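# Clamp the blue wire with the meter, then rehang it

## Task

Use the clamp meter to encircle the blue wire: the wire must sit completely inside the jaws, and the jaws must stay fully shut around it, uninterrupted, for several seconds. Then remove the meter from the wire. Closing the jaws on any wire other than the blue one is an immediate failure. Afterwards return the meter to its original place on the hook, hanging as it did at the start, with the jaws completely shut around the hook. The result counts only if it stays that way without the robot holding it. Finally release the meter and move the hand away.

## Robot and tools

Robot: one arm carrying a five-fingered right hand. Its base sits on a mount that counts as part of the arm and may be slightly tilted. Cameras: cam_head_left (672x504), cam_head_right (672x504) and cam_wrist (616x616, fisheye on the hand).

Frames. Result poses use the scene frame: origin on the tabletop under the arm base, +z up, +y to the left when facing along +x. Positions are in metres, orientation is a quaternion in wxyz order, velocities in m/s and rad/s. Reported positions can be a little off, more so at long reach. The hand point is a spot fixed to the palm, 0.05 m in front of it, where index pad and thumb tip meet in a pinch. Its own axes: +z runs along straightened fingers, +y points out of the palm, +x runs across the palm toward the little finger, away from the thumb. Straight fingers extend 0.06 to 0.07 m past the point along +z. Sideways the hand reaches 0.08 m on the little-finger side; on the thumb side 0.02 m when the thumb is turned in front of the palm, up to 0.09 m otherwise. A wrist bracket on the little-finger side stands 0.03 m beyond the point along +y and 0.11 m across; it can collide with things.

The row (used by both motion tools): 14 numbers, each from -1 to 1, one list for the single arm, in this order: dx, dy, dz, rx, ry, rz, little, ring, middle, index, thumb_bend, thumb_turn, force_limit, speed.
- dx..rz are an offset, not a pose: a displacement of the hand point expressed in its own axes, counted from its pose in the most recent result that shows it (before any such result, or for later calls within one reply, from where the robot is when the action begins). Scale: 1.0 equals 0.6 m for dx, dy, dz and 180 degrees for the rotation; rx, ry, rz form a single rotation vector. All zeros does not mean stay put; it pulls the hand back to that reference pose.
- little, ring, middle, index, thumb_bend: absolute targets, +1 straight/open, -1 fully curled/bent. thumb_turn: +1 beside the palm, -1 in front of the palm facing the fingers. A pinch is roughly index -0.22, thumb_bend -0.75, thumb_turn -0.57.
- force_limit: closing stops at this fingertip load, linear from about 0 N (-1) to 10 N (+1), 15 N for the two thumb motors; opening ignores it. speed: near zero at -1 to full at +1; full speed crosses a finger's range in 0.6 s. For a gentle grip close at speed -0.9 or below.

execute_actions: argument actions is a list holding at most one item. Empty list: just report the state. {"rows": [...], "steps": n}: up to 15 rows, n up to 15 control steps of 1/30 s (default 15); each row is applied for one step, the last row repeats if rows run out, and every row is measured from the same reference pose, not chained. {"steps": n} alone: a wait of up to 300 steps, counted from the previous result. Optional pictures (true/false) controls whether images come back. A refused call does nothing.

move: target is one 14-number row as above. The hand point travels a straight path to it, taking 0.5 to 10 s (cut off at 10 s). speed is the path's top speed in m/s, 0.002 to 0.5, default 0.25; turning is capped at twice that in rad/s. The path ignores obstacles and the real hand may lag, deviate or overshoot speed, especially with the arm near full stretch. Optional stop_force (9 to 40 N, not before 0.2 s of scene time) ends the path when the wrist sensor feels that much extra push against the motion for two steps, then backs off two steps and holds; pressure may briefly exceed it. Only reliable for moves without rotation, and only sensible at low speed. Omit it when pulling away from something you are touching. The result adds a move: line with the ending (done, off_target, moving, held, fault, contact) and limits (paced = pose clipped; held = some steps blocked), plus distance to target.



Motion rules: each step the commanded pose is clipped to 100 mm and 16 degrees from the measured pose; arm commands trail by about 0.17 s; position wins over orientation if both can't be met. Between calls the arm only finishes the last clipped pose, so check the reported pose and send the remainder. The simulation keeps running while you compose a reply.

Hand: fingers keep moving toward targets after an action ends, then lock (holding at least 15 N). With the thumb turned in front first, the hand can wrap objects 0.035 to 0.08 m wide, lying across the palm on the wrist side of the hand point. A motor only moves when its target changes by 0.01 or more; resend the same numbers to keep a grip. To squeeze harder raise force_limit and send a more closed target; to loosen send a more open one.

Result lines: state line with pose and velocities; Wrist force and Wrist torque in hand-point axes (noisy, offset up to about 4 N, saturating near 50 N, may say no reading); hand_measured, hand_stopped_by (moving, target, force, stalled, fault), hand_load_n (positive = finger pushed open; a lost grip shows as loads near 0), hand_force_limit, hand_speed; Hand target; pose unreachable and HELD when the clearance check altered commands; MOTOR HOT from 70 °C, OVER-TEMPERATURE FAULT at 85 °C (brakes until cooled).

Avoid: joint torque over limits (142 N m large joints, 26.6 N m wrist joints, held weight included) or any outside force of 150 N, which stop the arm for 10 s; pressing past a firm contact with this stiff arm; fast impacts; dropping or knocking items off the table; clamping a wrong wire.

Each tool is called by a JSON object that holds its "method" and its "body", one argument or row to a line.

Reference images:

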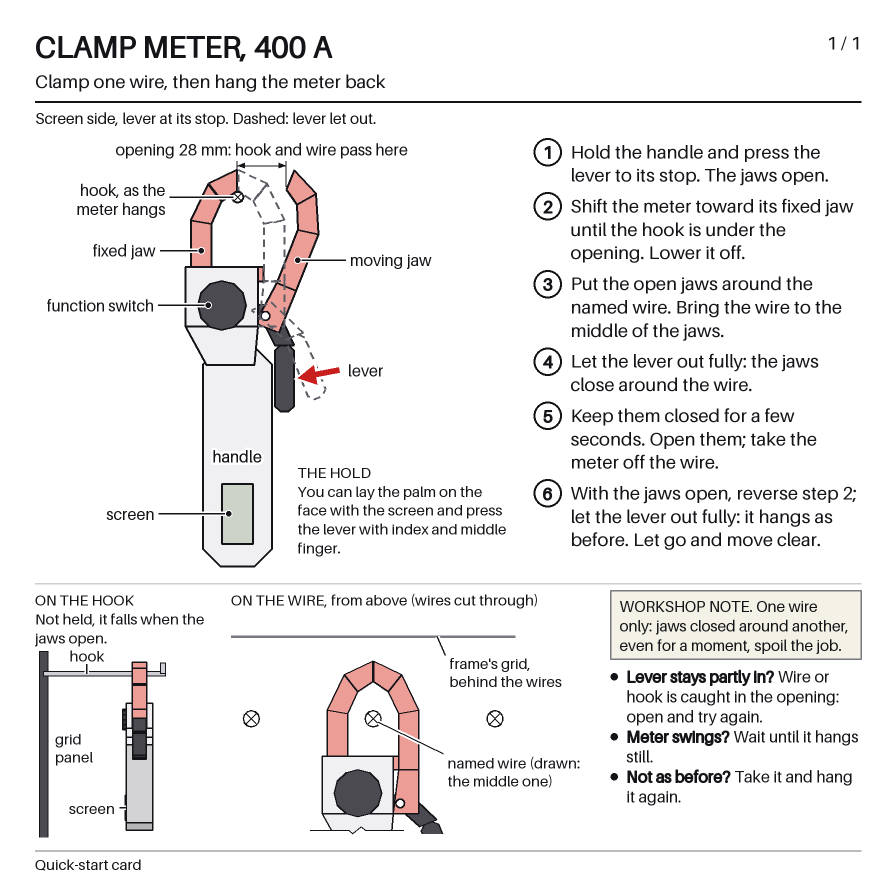

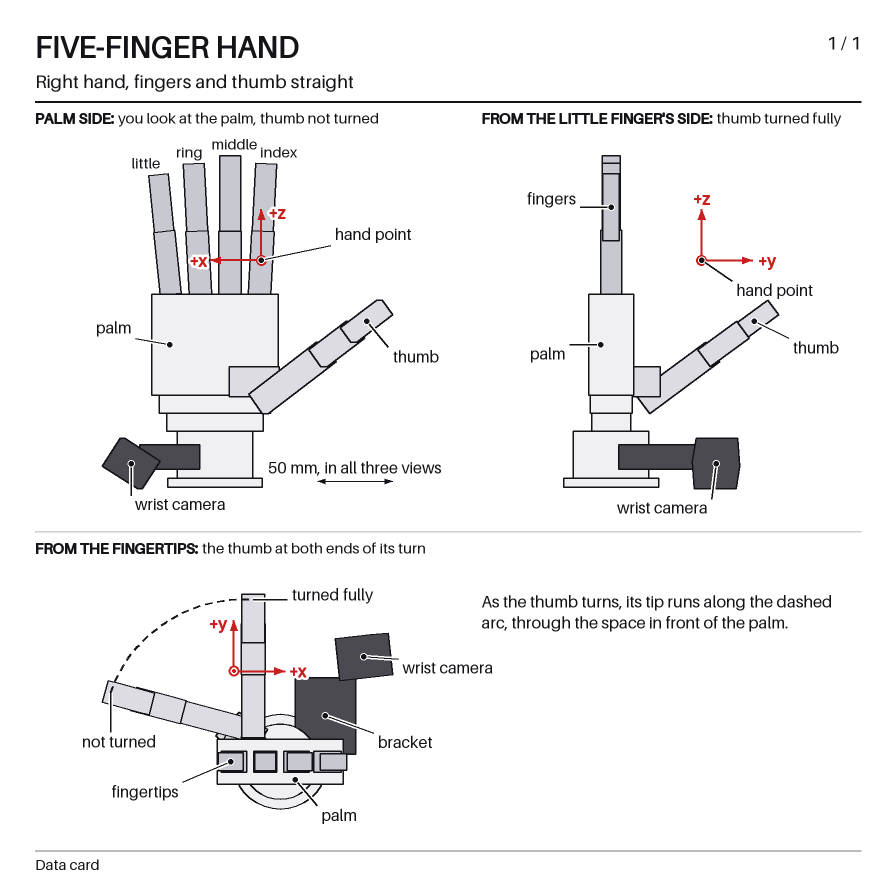

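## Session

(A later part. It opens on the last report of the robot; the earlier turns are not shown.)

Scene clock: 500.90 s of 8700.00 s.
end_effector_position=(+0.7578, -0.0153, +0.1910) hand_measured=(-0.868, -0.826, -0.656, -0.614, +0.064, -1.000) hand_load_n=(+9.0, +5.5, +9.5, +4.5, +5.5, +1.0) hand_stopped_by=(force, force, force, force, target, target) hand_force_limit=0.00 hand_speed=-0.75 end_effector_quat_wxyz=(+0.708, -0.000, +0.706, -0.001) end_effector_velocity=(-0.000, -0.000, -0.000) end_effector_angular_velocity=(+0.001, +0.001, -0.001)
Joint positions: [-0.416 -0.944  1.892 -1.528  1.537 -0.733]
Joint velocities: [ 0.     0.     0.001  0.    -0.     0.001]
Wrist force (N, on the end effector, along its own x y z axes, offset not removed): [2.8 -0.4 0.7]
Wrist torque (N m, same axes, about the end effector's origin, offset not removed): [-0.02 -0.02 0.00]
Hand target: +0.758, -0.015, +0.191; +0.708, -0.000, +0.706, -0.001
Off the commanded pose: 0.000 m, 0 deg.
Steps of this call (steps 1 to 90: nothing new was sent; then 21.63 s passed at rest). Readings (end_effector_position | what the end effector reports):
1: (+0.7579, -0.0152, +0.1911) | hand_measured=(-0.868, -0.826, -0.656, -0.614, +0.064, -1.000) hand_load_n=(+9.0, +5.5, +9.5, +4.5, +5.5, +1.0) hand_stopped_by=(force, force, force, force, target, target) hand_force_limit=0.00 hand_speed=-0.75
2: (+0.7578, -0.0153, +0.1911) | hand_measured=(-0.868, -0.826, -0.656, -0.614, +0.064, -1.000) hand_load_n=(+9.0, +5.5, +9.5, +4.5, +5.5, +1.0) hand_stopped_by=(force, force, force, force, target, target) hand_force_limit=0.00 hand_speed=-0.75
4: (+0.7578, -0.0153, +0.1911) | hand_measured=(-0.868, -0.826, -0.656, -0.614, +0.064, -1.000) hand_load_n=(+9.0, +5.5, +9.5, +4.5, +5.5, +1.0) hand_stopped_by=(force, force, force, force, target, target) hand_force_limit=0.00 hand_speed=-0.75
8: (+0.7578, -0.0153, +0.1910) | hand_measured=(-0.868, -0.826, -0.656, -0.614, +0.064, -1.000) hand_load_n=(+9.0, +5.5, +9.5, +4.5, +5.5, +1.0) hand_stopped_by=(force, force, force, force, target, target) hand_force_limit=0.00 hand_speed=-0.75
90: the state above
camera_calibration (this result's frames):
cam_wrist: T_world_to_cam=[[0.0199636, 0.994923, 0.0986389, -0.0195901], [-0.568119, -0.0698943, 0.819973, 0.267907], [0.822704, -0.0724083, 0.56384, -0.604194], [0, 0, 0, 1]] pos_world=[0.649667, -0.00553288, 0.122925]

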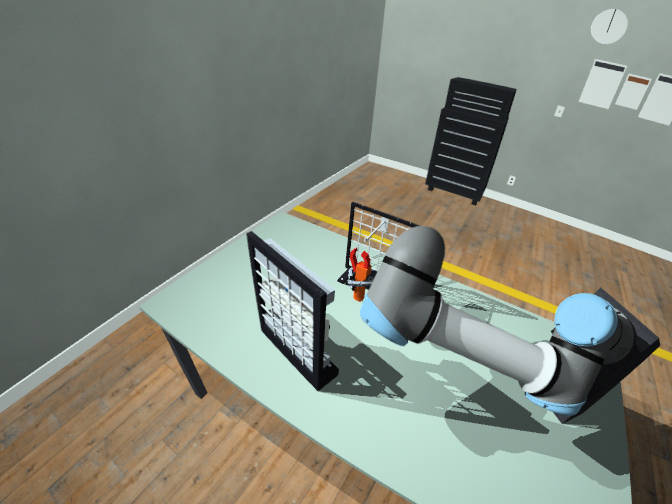

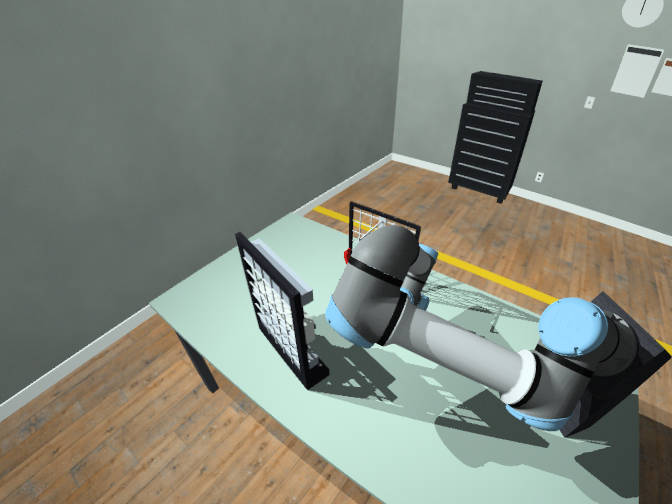

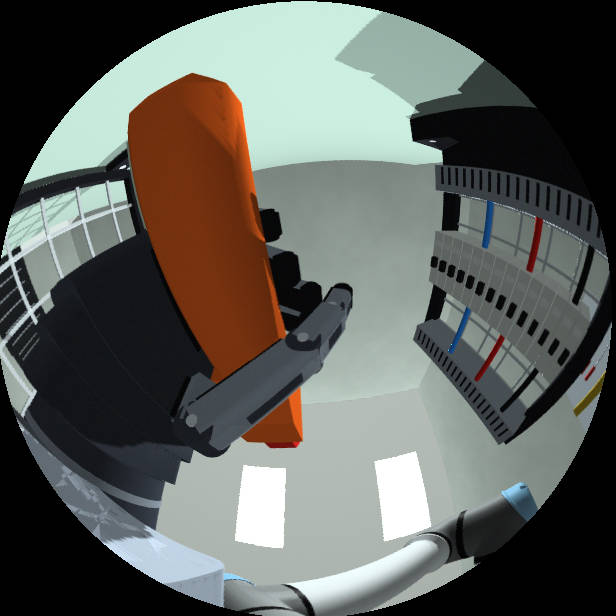

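Moving the meter toward the panel, below the hook.

{"method": "move", "body": {
  "target": [0,-0.123,0,0,0,0,-1,-1,-0.9,-0.9,0.06,-1,0.0,-0.75],
  "speed": 0.1
}}

{"method": "zoom_image", "body": {
  "camera": "cam_head_left",
  "region": [320,190,420,290]
}}

Scene clock: 505.33 s of 8700.00 s.
end_effector_position=(+0.7578, -0.0888, +0.1912) hand_measured=(-0.868, -0.826, -0.656, -0.614, +0.064, -1.000) hand_load_n=(+9.0, +5.5, +9.5, +4.5, +5.5, +1.0) hand_stopped_by=(force, force, force, force, target, target) hand_force_limit=0.00 hand_speed=-0.75 end_effector_quat_wxyz=(+0.708, -0.000, +0.706, -0.001) end_effector_velocity=(-0.000, -0.003, -0.000) end_effector_angular_velocity=(+0.001, +0.001, -0.000)
Joint positions: [-0.504 -0.823  1.827 -1.588  1.464 -0.685]
Joint velocities: [-0.003  0.005 -0.003 -0.001 -0.002  0.003]
Wrist force (N, on the end effector, along its own x y z axes, offset not removed): [2.8 -1.5 -0.1]
Wrist torque (N m, same axes, about the end effector's origin, offset not removed): [-0.23 -0.19 0.06]
Hand target: +0.758, -0.089, +0.191; +0.708, -0.000, +0.706, -0.001
Off the commanded pose: 0.000 m, 0 deg.
After step 90, 0.17 s passed at rest.
move: done
camera_calibration (this result's frames):
cam_wrist: T_world_to_cam=[[0.0199931, 0.994905, 0.0988125, 0.0534132], [-0.568241, -0.07001, 0.819878, 0.262752], [0.822619, -0.0725412, 0.563946, -0.60959], [0, 0, 0, 1]] pos_world=[0.649699, -0.0789663, 0.123074]

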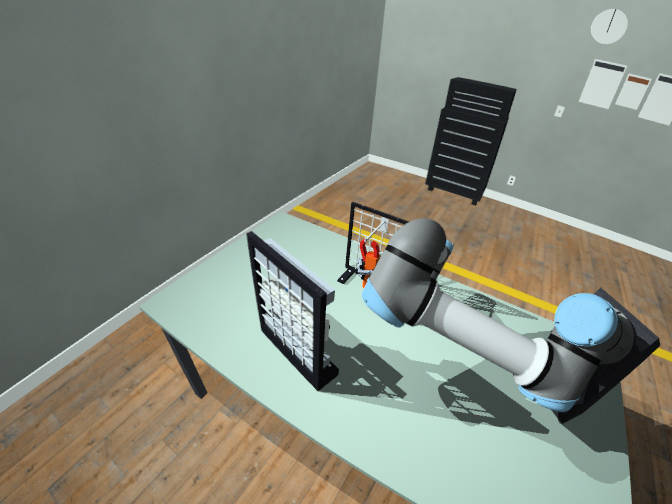

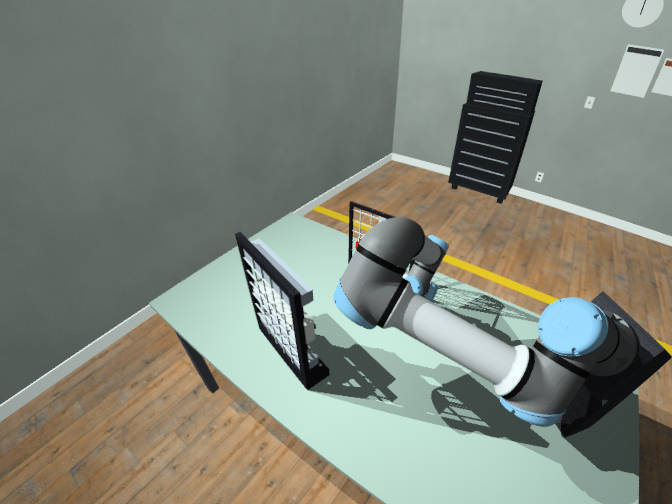

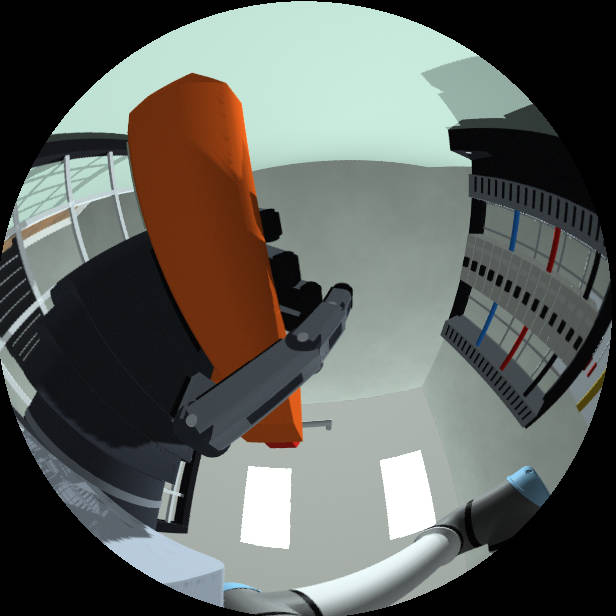

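Region (320, 190, 420, 290) of cam_head_left's 672x504 image, scaled by 5.040, with more detail than that image has.

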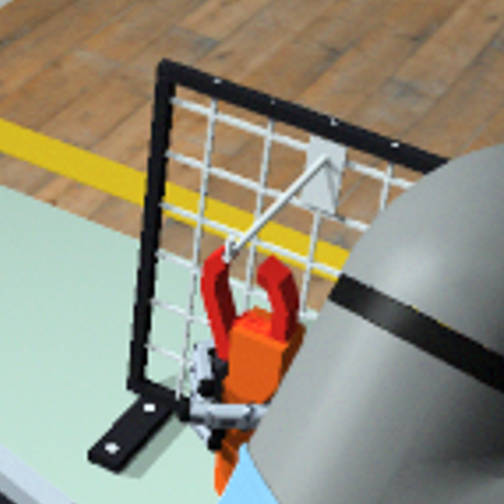

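The hook lines up with the opening. Next I raise the meter slowly onto it.

{"method": "move", "body": {
  "target": [-0.0665,0,0,0,0,0,-1,-1,-0.9,-0.9,0.06,-1,0.0,-0.75],
  "speed": 0.03
}}

{"method": "zoom_image", "body": {
  "camera": "cam_head_left",
  "region": [320,190,420,290]
}}

Scene clock: 516.73 s of 8700.00 s.
end_effector_position=(+0.7577, -0.0887, +0.2308) hand_measured=(-0.868, -0.826, -0.656, -0.614, +0.064, -1.000) hand_load_n=(+9.0, +5.5, +9.5, +4.5, +5.5, +1.0) hand_stopped_by=(force, force, force, force, target, target) hand_force_limit=0.00 hand_speed=-0.75 end_effector_quat_wxyz=(+0.708, -0.000, +0.706, -0.001) end_effector_velocity=(+0.000, +0.000, +0.003) end_effector_angular_velocity=(-0.000, -0.000, +0.000)
Joint positions: [-0.561 -0.893  1.884 -1.578  1.417 -0.653]
Joint velocities: [-0.004 -0.005  0.003  0.001 -0.003  0.002]
Wrist force (N, on the end effector, along its own x y z axes, offset not removed): [2.3 -0.1 0.3]
Wrist torque (N m, same axes, about the end effector's origin, offset not removed): [-0.02 0.05 0.05]
Hand target: +0.758, -0.089, +0.231; +0.708, -0.000, +0.706, -0.001
Off the commanded pose: 0.000 m, 0 deg.
After step 90, 6.70 s passed at rest.
move: done
camera_calibration (this result's frames):
cam_wrist: T_world_to_cam=[[0.0199786, 0.994894, 0.0989244, 0.049416], [-0.568346, -0.0701012, 0.819798, 0.230328], [0.822547, -0.0726016, 0.564043, -0.631828], [0, 0, 0, 1]] pos_world=[0.649627, -0.0788891, 0.162667]

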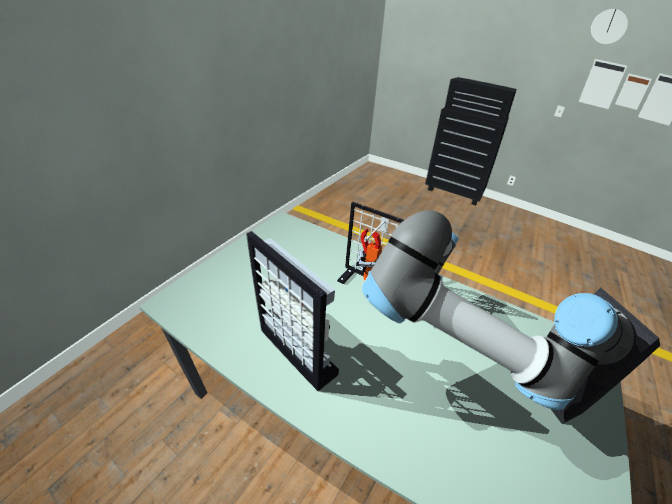

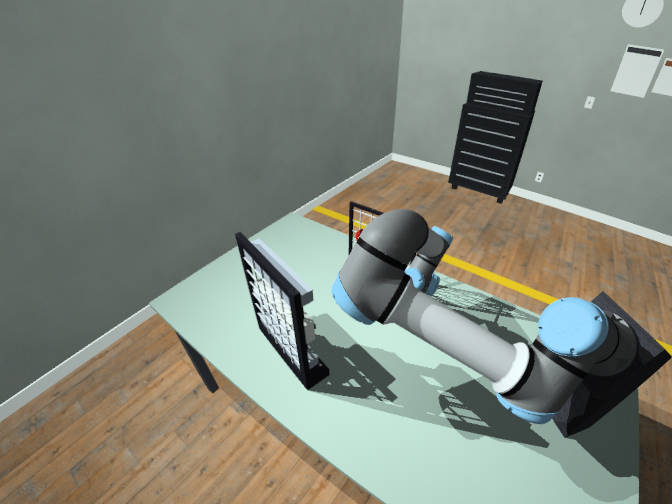

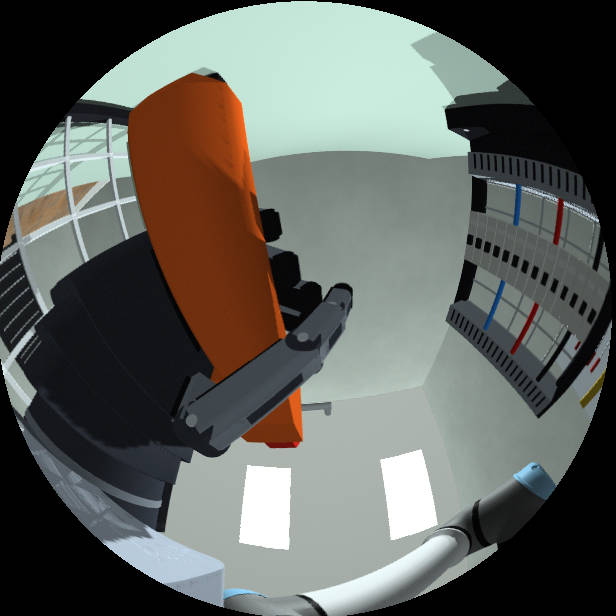

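Region (320, 190, 420, 290) of cam_head_left's 672x504 image, scaled by 5.040, with more detail than that image has.

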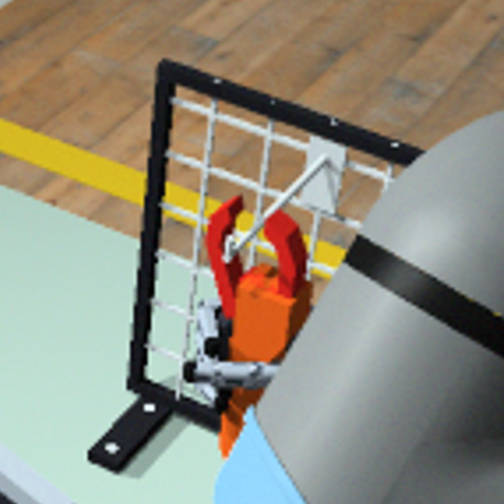

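The hook is between the jaws. Shifting the meter so the hook sits under the fixed jaw.

{"method": "move", "body": {
  "target": [0,0,0.021,0,0,0,-1,-1,-0.9,-0.9,0.06,-1,0.0,-0.75],
  "speed": 0.02
}}

{"method": "zoom_image", "body": {
  "camera": "cam_head_left",
  "region": [330,200,410,280]
}}

Scene clock: 520.70 s of 8700.00 s.
end_effector_position=(+0.7700, -0.0887, +0.2308) hand_measured=(-0.868, -0.826, -0.656, -0.614, +0.064, -1.000) hand_load_n=(+9.0, +5.5, +9.5, +4.5, +5.5, +1.0) hand_stopped_by=(force, force, force, force, target, target) hand_force_limit=0.00 hand_speed=-0.75 end_effector_quat_wxyz=(+0.708, -0.000, +0.706, -0.001) end_effector_velocity=(+0.002, +0.000, +0.000) end_effector_angular_velocity=(-0.001, -0.000, +0.000)
Joint positions: [-0.557 -0.892  1.851 -1.546  1.42  -0.655]
Joint velocities: [ 0.001  0.    -0.007  0.006  0.001 -0.001]
Wrist force (N, on the end effector, along its own x y z axes, offset not removed): [2.9 -1.2 1.3]
Wrist torque (N m, same axes, about the end effector's origin, offset not removed): [-0.21 -0.12 0.10]
Hand target: +0.770, -0.089, +0.231; +0.708, -0.000, +0.706, -0.001
Off the commanded pose: 0.000 m, 0 deg.
move: done
camera_calibration (this result's frames):
cam_wrist: T_world_to_cam=[[0.0199674, 0.994896, 0.0989149, 0.0491759], [-0.568345, -0.0700998, 0.819798, 0.237307], [0.822548, -0.0725871, 0.564045, -0.641991], [0, 0, 0, 1]] pos_world=[0.661959, -0.07889, 0.162704]

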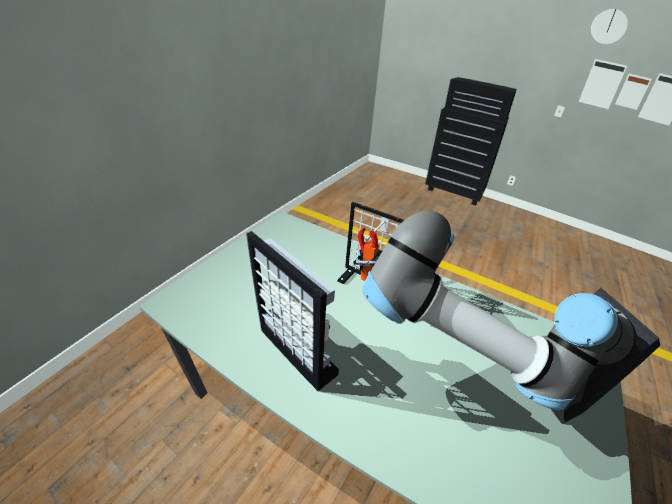

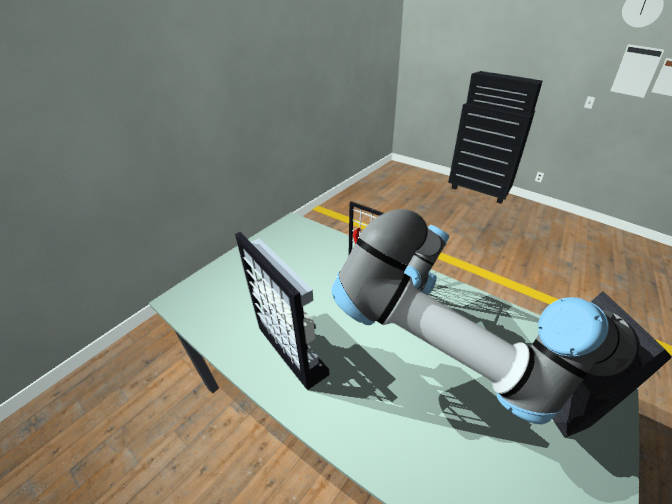

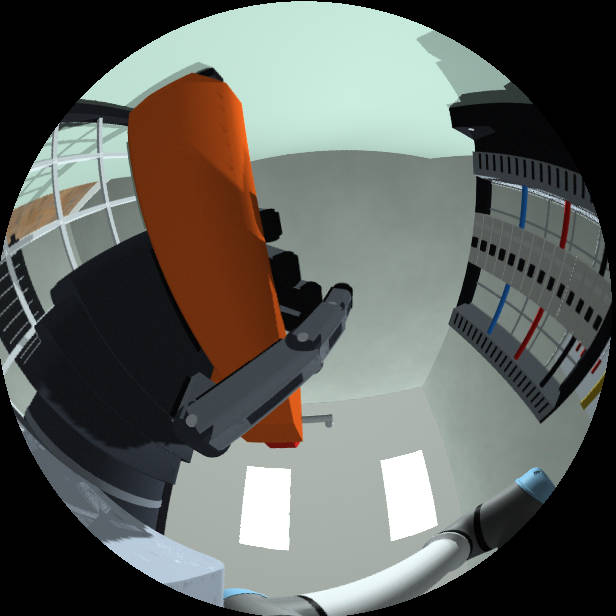

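Region (330, 200, 410, 280) of cam_head_left's 672x504 image, scaled by 6.300, with more detail than that image has.

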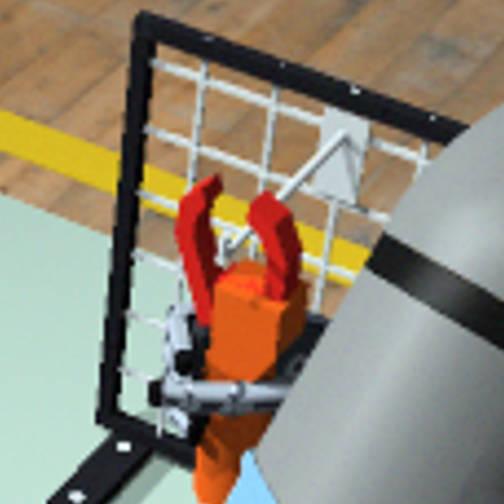

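Releasing the lever so the jaws close around the hook.

{"method": "execute_actions", "body": {
  "actions": [
    {"rows":[[0,0,0,0,0,0,-1,-1,0.2,0.2,0.06,-1,0.0,-0.6]],"steps":15}
  ],
  "pictures": false
}}

{"method": "wait", "body": {
  "seconds": 1.0
}}

{"method": "zoom_image", "body": {
  "camera": "cam_head_left",
  "region": [330,200,410,280]
}}

Scene clock: 524.77 s of 8700.00 s.
end_effector_position=(+0.7700, -0.0887, +0.2308) hand_measured=(-0.868, -0.826, -0.394, -0.350, +0.062, -1.000) hand_load_n=(+0.0, +3.0, +1.5, +0.0, +1.5, +1.0) hand_stopped_by=(force, force, moving, moving, target, target) hand_force_limit=0.00 hand_speed=-0.60 end_effector_quat_wxyz=(+0.708, -0.000, +0.706, -0.001) end_effector_velocity=(-0.000, -0.000, -0.000) end_effector_angular_velocity=(-0.001, +0.000, -0.000)
Joint positions: [-0.557 -0.892  1.851 -1.546  1.42  -0.655]
Joint velocities: [-0.     0.     0.     0.    -0.    -0.001]
Wrist force (N, on the end effector, along its own x y z axes, offset not removed): [3.0 -0.8 0.4]
Wrist torque (N m, same axes, about the end effector's origin, offset not removed): [-0.11 -0.12 0.16]
Hand target: +0.770, -0.089, +0.231; +0.708, -0.000, +0.706, -0.001
Off the commanded pose: 0.000 m, 0 deg.
Steps of this call (steps 1 to 90: nothing new was sent; then 0.57 s passed at rest; steps 91 to 105: all 15 steps of this action). Readings (end_effector_position | what the end effector reports):
91: (+0.7703, -0.0887, +0.2308) | hand_measured=(-0.868, -0.826, -0.656, -0.614, +0.064, -1.000) hand_load_n=(+9.0, +5.5, +9.5, +4.5, +5.5, +1.0) hand_stopped_by=(force, force, moving, moving, target, target) hand_force_limit=0.00 hand_speed=-0.60
92: (+0.7703, -0.0887, +0.2308) | hand_measured=(-0.868, -0.826, -0.656, -0.614, +0.064, -1.000) hand_load_n=(+9.0, +5.5, +9.5, +4.5, +5.5, +1.0) hand_stopped_by=(force, force, moving, moving, target, target) hand_force_limit=0.00 hand_speed=-0.60
94: (+0.7703, -0.0887, +0.2308) | hand_measured=(-0.868, -0.826, -0.638, -0.594, +0.064, -1.000) hand_load_n=(+8.5, +5.5, +3.0, +3.0, +5.0, +2.0) hand_stopped_by=(force, force, moving, moving, target, target) hand_force_limit=0.00 hand_speed=-0.60
98: (+0.7702, -0.0887, +0.2308) | hand_measured=(-0.868, -0.826, -0.548, -0.506, +0.064, -1.000) hand_load_n=(+6.0, +5.0, +3.0, +0.0, +3.0, +3.5) hand_stopped_by=(force, force, moving, moving, target, target) hand_force_limit=0.00 hand_speed=-0.60
105: the state above

Scene clock: 525.77 s of 8700.00 s.
end_effector_position=(+0.7700, -0.0887, +0.2308) hand_measured=(-0.868, -0.826, +0.200, +0.200, +0.062, -1.000) hand_load_n=(+0.0, +3.0, +0.0, +0.0, +0.5, +0.0) hand_stopped_by=(force, force, target, target, target, target) hand_force_limit=0.00 hand_speed=-0.60 end_effector_quat_wxyz=(+0.708, -0.000, +0.706, -0.001) end_effector_velocity=(-0.000, +0.000, +0.000) end_effector_angular_velocity=(-0.000, -0.000, +0.000)
Joint positions: [-0.557 -0.892  1.851 -1.546  1.42  -0.655]
Joint velocities: [-0. -0.  0. -0. -0. -0.]
Wrist force (N, on the end effector, along its own x y z axes, offset not removed): [1.2 0.3 0.8]
Wrist torque (N m, same axes, about the end effector's origin, offset not removed): [0.07 0.10 -0.05]
Hand target: +0.770, -0.089, +0.231; +0.708, -0.000, +0.706, -0.001
Off the commanded pose: 0.000 m, 0 deg.
Steps of this call (steps 1 to 30: nothing new was sent). Readings (end_effector_position | what the end effector reports):
1: (+0.7700, -0.0887, +0.2308) | hand_measured=(-0.868, -0.826, -0.372, -0.328, +0.062, -1.000) hand_load_n=(+0.0, +2.5, +1.5, +0.0, +1.5, +0.5) hand_stopped_by=(force, force, moving, moving, target, target) hand_force_limit=0.00 hand_speed=-0.60
2: (+0.7700, -0.0887, +0.2308) | hand_measured=(-0.868, -0.826, -0.348, -0.306, +0.062, -1.000) hand_load_n=(+0.0, +2.5, +1.5, +0.0, +1.5, +0.5) hand_stopped_by=(force, force, moving, moving, target, target) hand_force_limit=0.00 hand_speed=-0.60
4: (+0.7700, -0.0887, +0.2308) | hand_measured=(-0.868, -0.826, -0.304, -0.262, +0.062, -1.000) hand_load_n=(+0.0, +2.5, +1.0, +0.0, +1.5, +0.0) hand_stopped_by=(force, force, moving, moving, target, target) hand_force_limit=0.00 hand_speed=-0.60
8: (+0.7700, -0.0887, +0.2308) | hand_measured=(-0.868, -0.826, -0.216, -0.174, +0.062, -1.000) hand_load_n=(+0.0, +2.5, +1.0, +0.0, +1.0, +0.0) hand_stopped_by=(force, force, moving, moving, target, target) hand_force_limit=0.00 hand_speed=-0.60
30: the state above
camera_calibration (this result's frames):
cam_wrist: T_world_to_cam=[[0.0199377, 0.994896, 0.0989197, 0.0491872], [-0.568341, -0.0701208, 0.8198, 0.237307], [0.822551, -0.0725651, 0.564042, -0.641985], [0, 0, 0, 1]] pos_world=[0.661956, -0.0788817, 0.162697]

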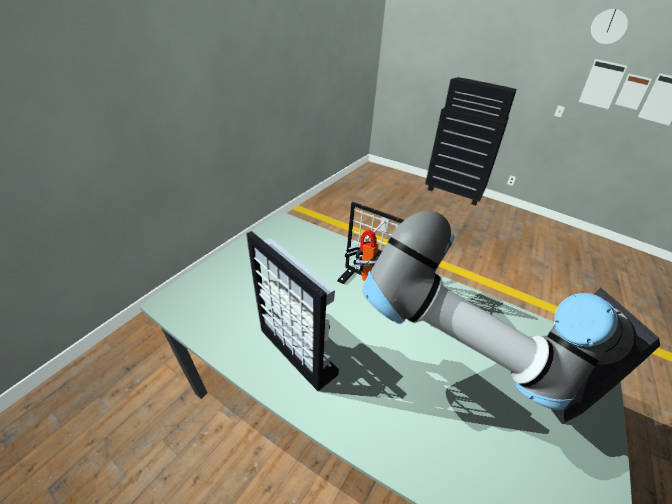

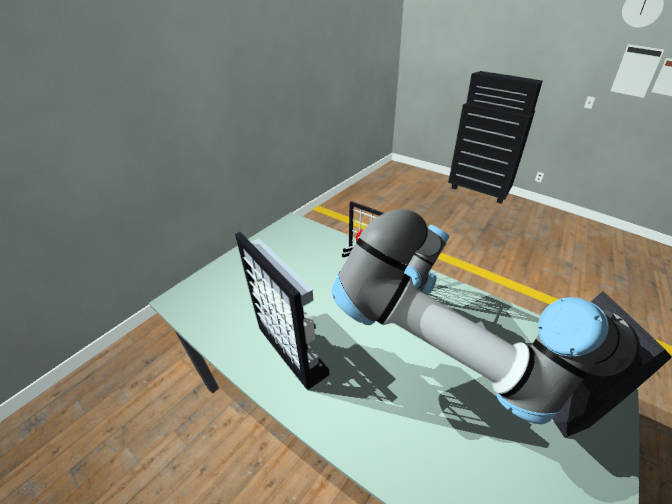

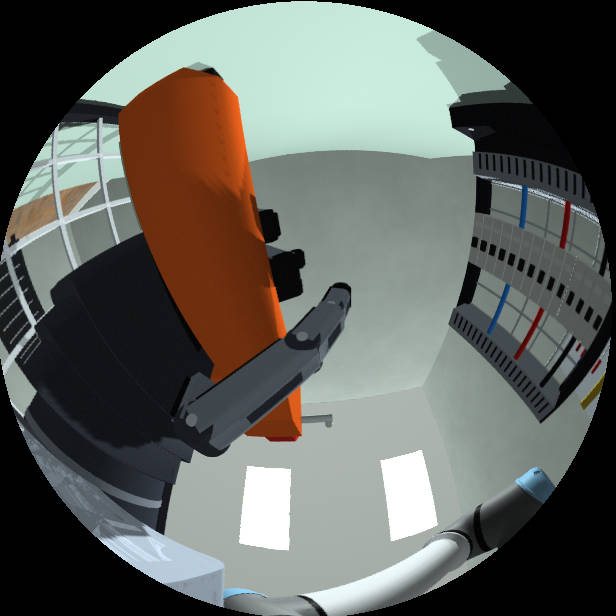

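Region (330, 200, 410, 280) of cam_head_left's 672x504 image, scaled by 6.300, with more detail than that image has.

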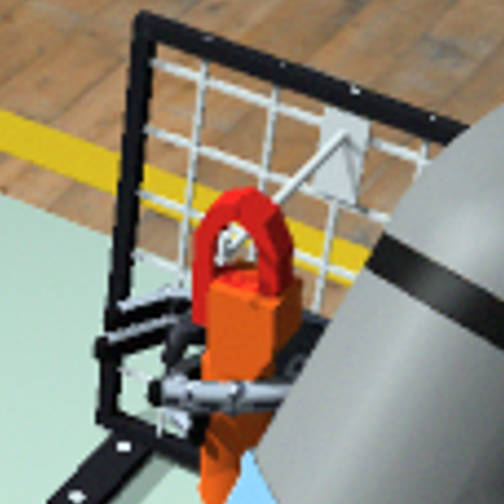

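Jaws are closed around the hook. Opening the remaining fingers.

{"method": "move", "body": {
  "target": [0,0,0,0,0,0,1,1,1,1,1,-1,0.0,-0.5],
  "speed": 0.02
}}

{"method": "zoom_image", "body": {
  "camera": "cam_head_left",
  "region": [320,190,420,290]
}}

Scene clock: 530.83 s of 8700.00 s.
end_effector_position=(+0.7700, -0.0887, +0.2308) hand_measured=(+1.000, +1.000, +1.000, +1.000, +1.000, -1.000) hand_load_n=(+0.0, +0.0, +0.0, +0.0, +0.0, -0.5) hand_stopped_by=(target, target, target, target, target, target) hand_force_limit=0.00 hand_speed=-0.50 end_effector_quat_wxyz=(+0.708, -0.000, +0.706, -0.001) end_effector_velocity=(-0.000, -0.000, -0.000) end_effector_angular_velocity=(-0.001, +0.001, -0.001)
Joint positions: [-0.557 -0.892  1.851 -1.546  1.42  -0.655]
Joint velocities: [ 0.    -0.     0.001  0.001  0.    -0.002]
Wrist force (N, on the end effector, along its own x y z axes, offset not removed): [3.3 -1.5 1.1]
Wrist torque (N m, same axes, about the end effector's origin, offset not removed): [-0.21 -0.34 0.15]
Hand target: +0.770, -0.089, +0.231; +0.708, -0.000, +0.706, -0.001
Off the commanded pose: 0.000 m, 0 deg.
move: done
camera_calibration (this result's frames):
cam_wrist: T_world_to_cam=[[0.0199373, 0.994897, 0.0989017, 0.0491955], [-0.568365, -0.0701041, 0.819785, 0.237314], [0.822535, -0.0725566, 0.564067, -0.641996], [0, 0, 0, 1]] pos_world=[0.661965, -0.0788888, 0.162717]

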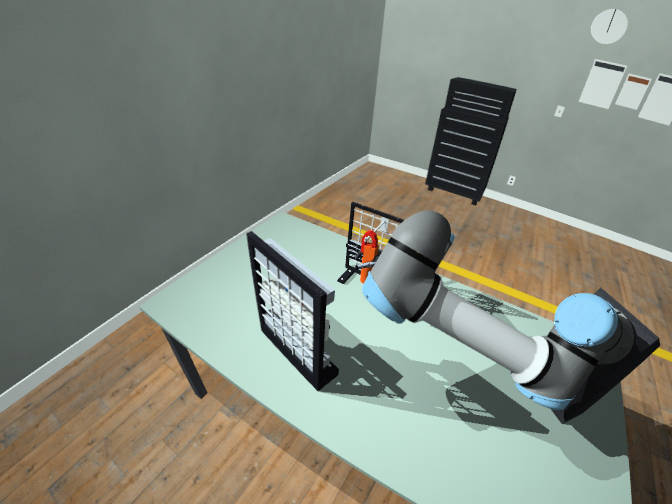

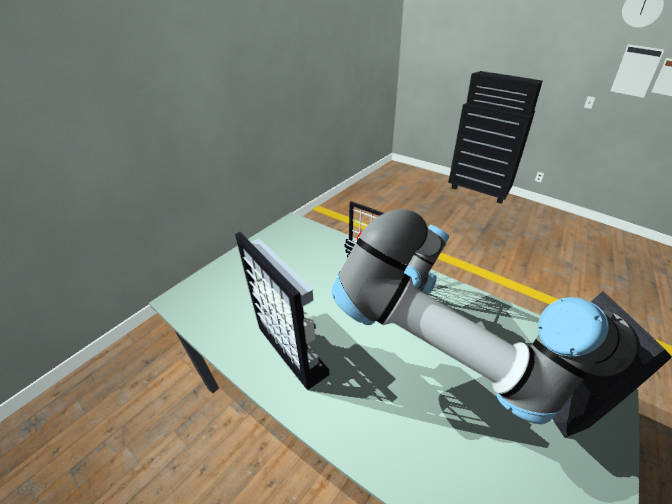

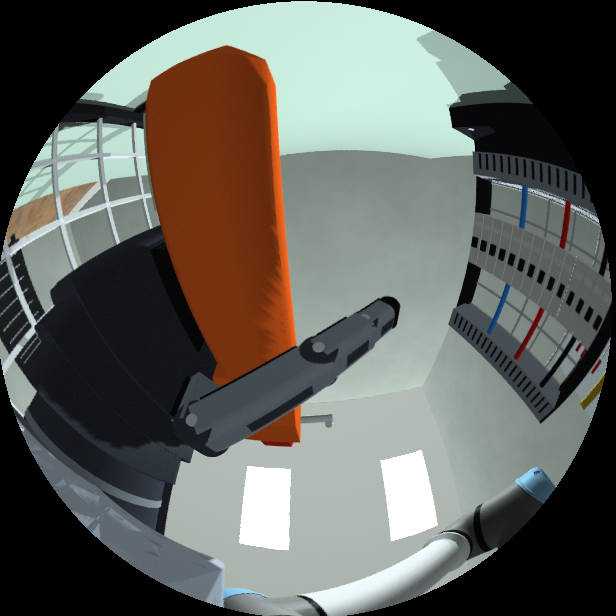

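Region (320, 190, 420, 290) of cam_head_left's 672x504 image, scaled by 5.040, with more detail than that image has.

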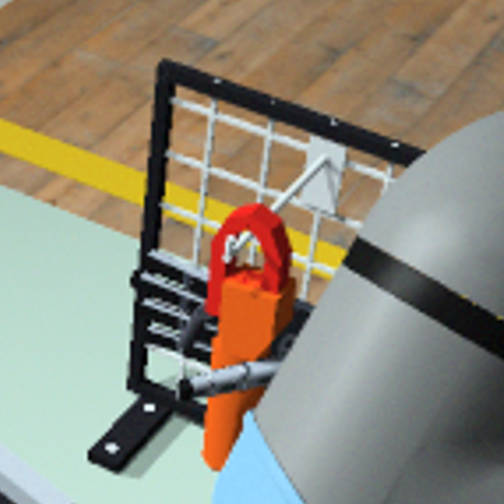

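The meter hangs free. Backing the palm off and withdrawing along −x.

{"method": "move", "body": {
  "target": [0,-0.012,-0.01,0,0,0,1,1,1,1,1,-1,0.0,-0.5],
  "speed": 0.03
}}

{"method": "move", "body": {
  "target": [0,0,-0.38,0,0,0,1,1,1,1,1,-1,0.0,-0.5],
  "speed": 0.12
}}

{"method": "zoom_image", "body": {
  "camera": "cam_head_left",
  "region": [320,190,420,290]
}}

Scene clock: 539.20 s of 8700.00 s.
end_effector_position=(+0.7643, -0.0956, +0.2308) hand_measured=(+1.000, +1.000, +1.000, +1.000, +1.000, -1.000) hand_load_n=(+0.0, +0.0, +0.0, +0.0, +0.0, -1.5) hand_stopped_by=(target, target, target, target, target, target) hand_force_limit=0.00 hand_speed=-0.50 end_effector_quat_wxyz=(+0.708, -0.000, +0.706, -0.001) end_effector_velocity=(-0.001, -0.002, +0.000) end_effector_angular_velocity=(-0.000, -0.001, +0.001)
Joint positions: [-0.566 -0.88   1.859 -1.566  1.412 -0.65 ]
Joint velocities: [-0.003  0.004  0.001 -0.007 -0.003  0.002]
Wrist force (N, on the end effector, along its own x y z axes, offset not removed): [3.5 1.4 0.5]
Wrist torque (N m, same axes, about the end effector's origin, offset not removed): [0.16 -0.29 0.15]
Hand target: +0.764, -0.096, +0.231; +0.708, -0.000, +0.706, -0.001
Off the commanded pose: 0.000 m, 0 deg.
After step 90, 4.60 s passed at rest.
move: done
camera_calibration (this result's frames):
cam_wrist: T_world_to_cam=[[0.019955, 0.994895, 0.0989242, 0.0561901], [-0.56837, -0.0701121, 0.81978, 0.233551], [0.822531, -0.0725843, 0.56407, -0.637741], [0, 0, 0, 1]] pos_world=[0.656184, -0.0858185, 0.162711]

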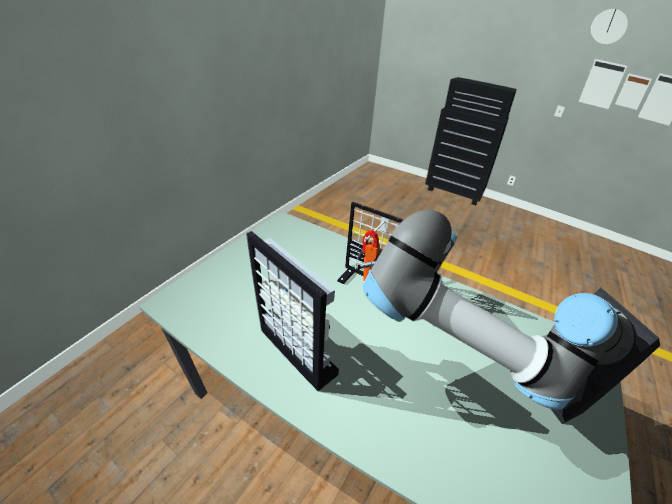

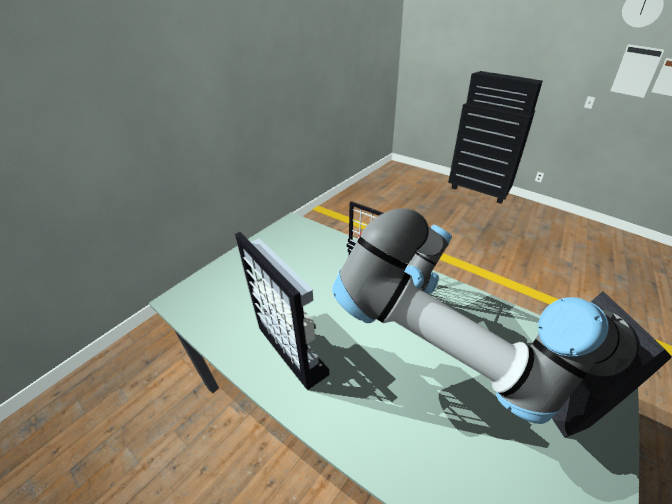

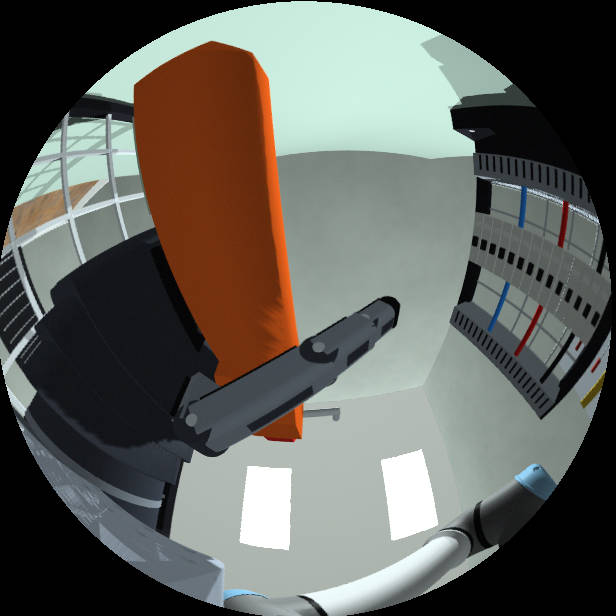

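Scene clock: 541.67 s of 8700.00 s.
end_effector_position=(+0.5367, -0.0955, +0.2304) hand_measured=(+1.000, +1.000, +1.000, +1.000, +1.000, -1.000) hand_load_n=(+0.0, +0.0, +0.0, +0.0, +0.0, +0.0) hand_stopped_by=(target, target, target, target, target, target) hand_force_limit=0.00 hand_speed=-0.50 end_effector_quat_wxyz=(+0.708, -0.000, +0.706, -0.001) end_effector_velocity=(-0.003, -0.000, +0.000) end_effector_angular_velocity=(+0.002, -0.000, +0.001)
Joint positions: [-0.669 -0.68   2.354 -2.274  1.327 -0.591]
Joint velocities: [-0.003  0.007  0.005 -0.013 -0.003  0.004]
Wrist force (N, on the end effector, along its own x y z axes, offset not removed): [-0.2 -1.1 0.5]
Wrist torque (N m, same axes, about the end effector's origin, offset not removed): [-0.11 0.10 0.00]
Hand target: +0.536, -0.096, +0.230; +0.708, -0.000, +0.706, -0.001
Off the commanded pose: 0.001 m, 0 deg.
move: done
camera_calibration (this result's frames):
cam_wrist: T_world_to_cam=[[0.0201151, 0.994871, 0.0991273, 0.0605013], [-0.568499, -0.0701777, 0.819685, 0.104637], [0.822438, -0.0728419, 0.564172, -0.450343], [0, 0, 0, 1]] pos_world=[0.428649, -0.0856517, 0.162304]

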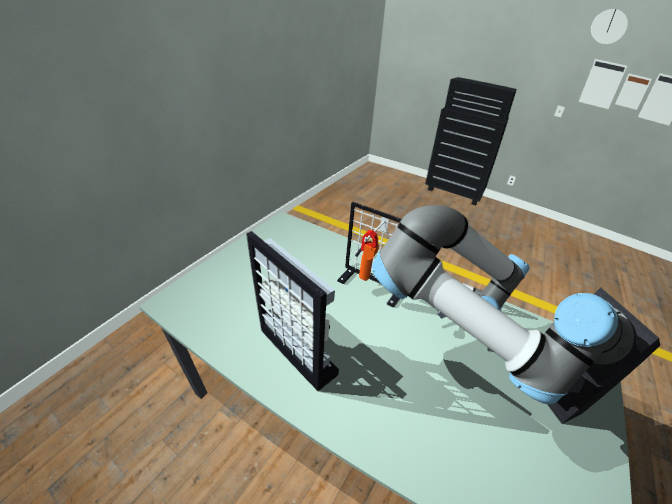

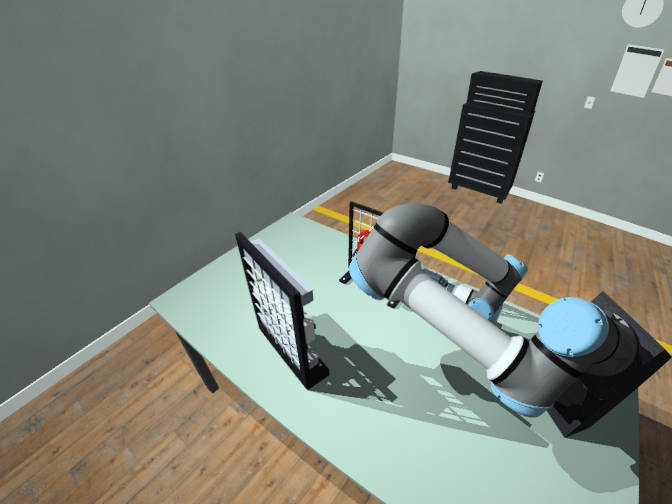

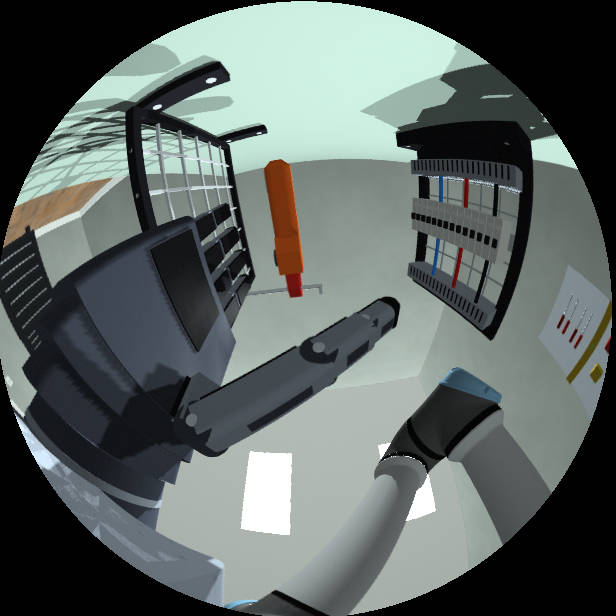

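Region (320, 190, 420, 290) of cam_head_left's 672x504 image, scaled by 5.040, with more detail than that image has.

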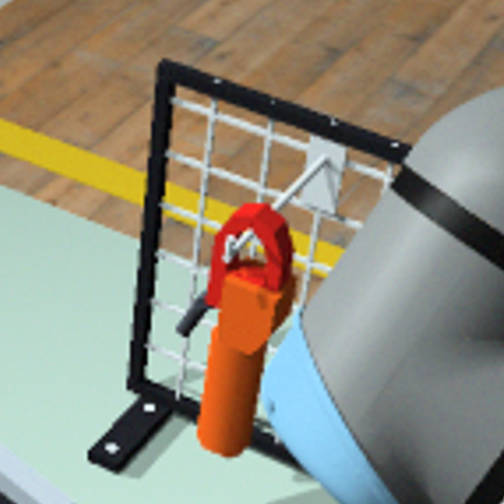

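{"method": "zoom_image", "body": {
  "camera": "cam_wrist",
  "region": [230,140,350,320]
}}

Region (230, 140, 350, 320) of cam_wrist's 616x616 image, scaled by 2.800, with more detail than that image has.

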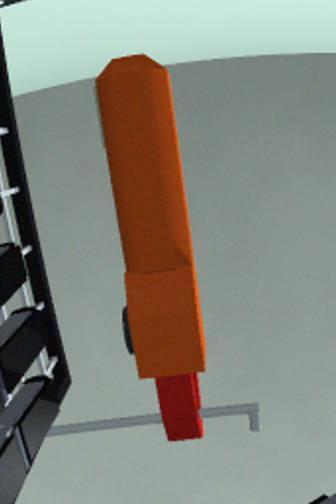

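{"method": "zoom_image", "body": {
  "camera": "cam_head_left",
  "region": [330,200,410,280]
}}

Region (330, 200, 410, 280) of cam_head_left's 672x504 image, scaled by 6.300, with more detail than that image has.

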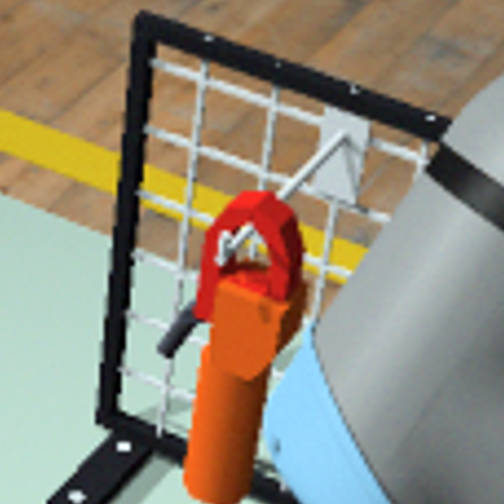

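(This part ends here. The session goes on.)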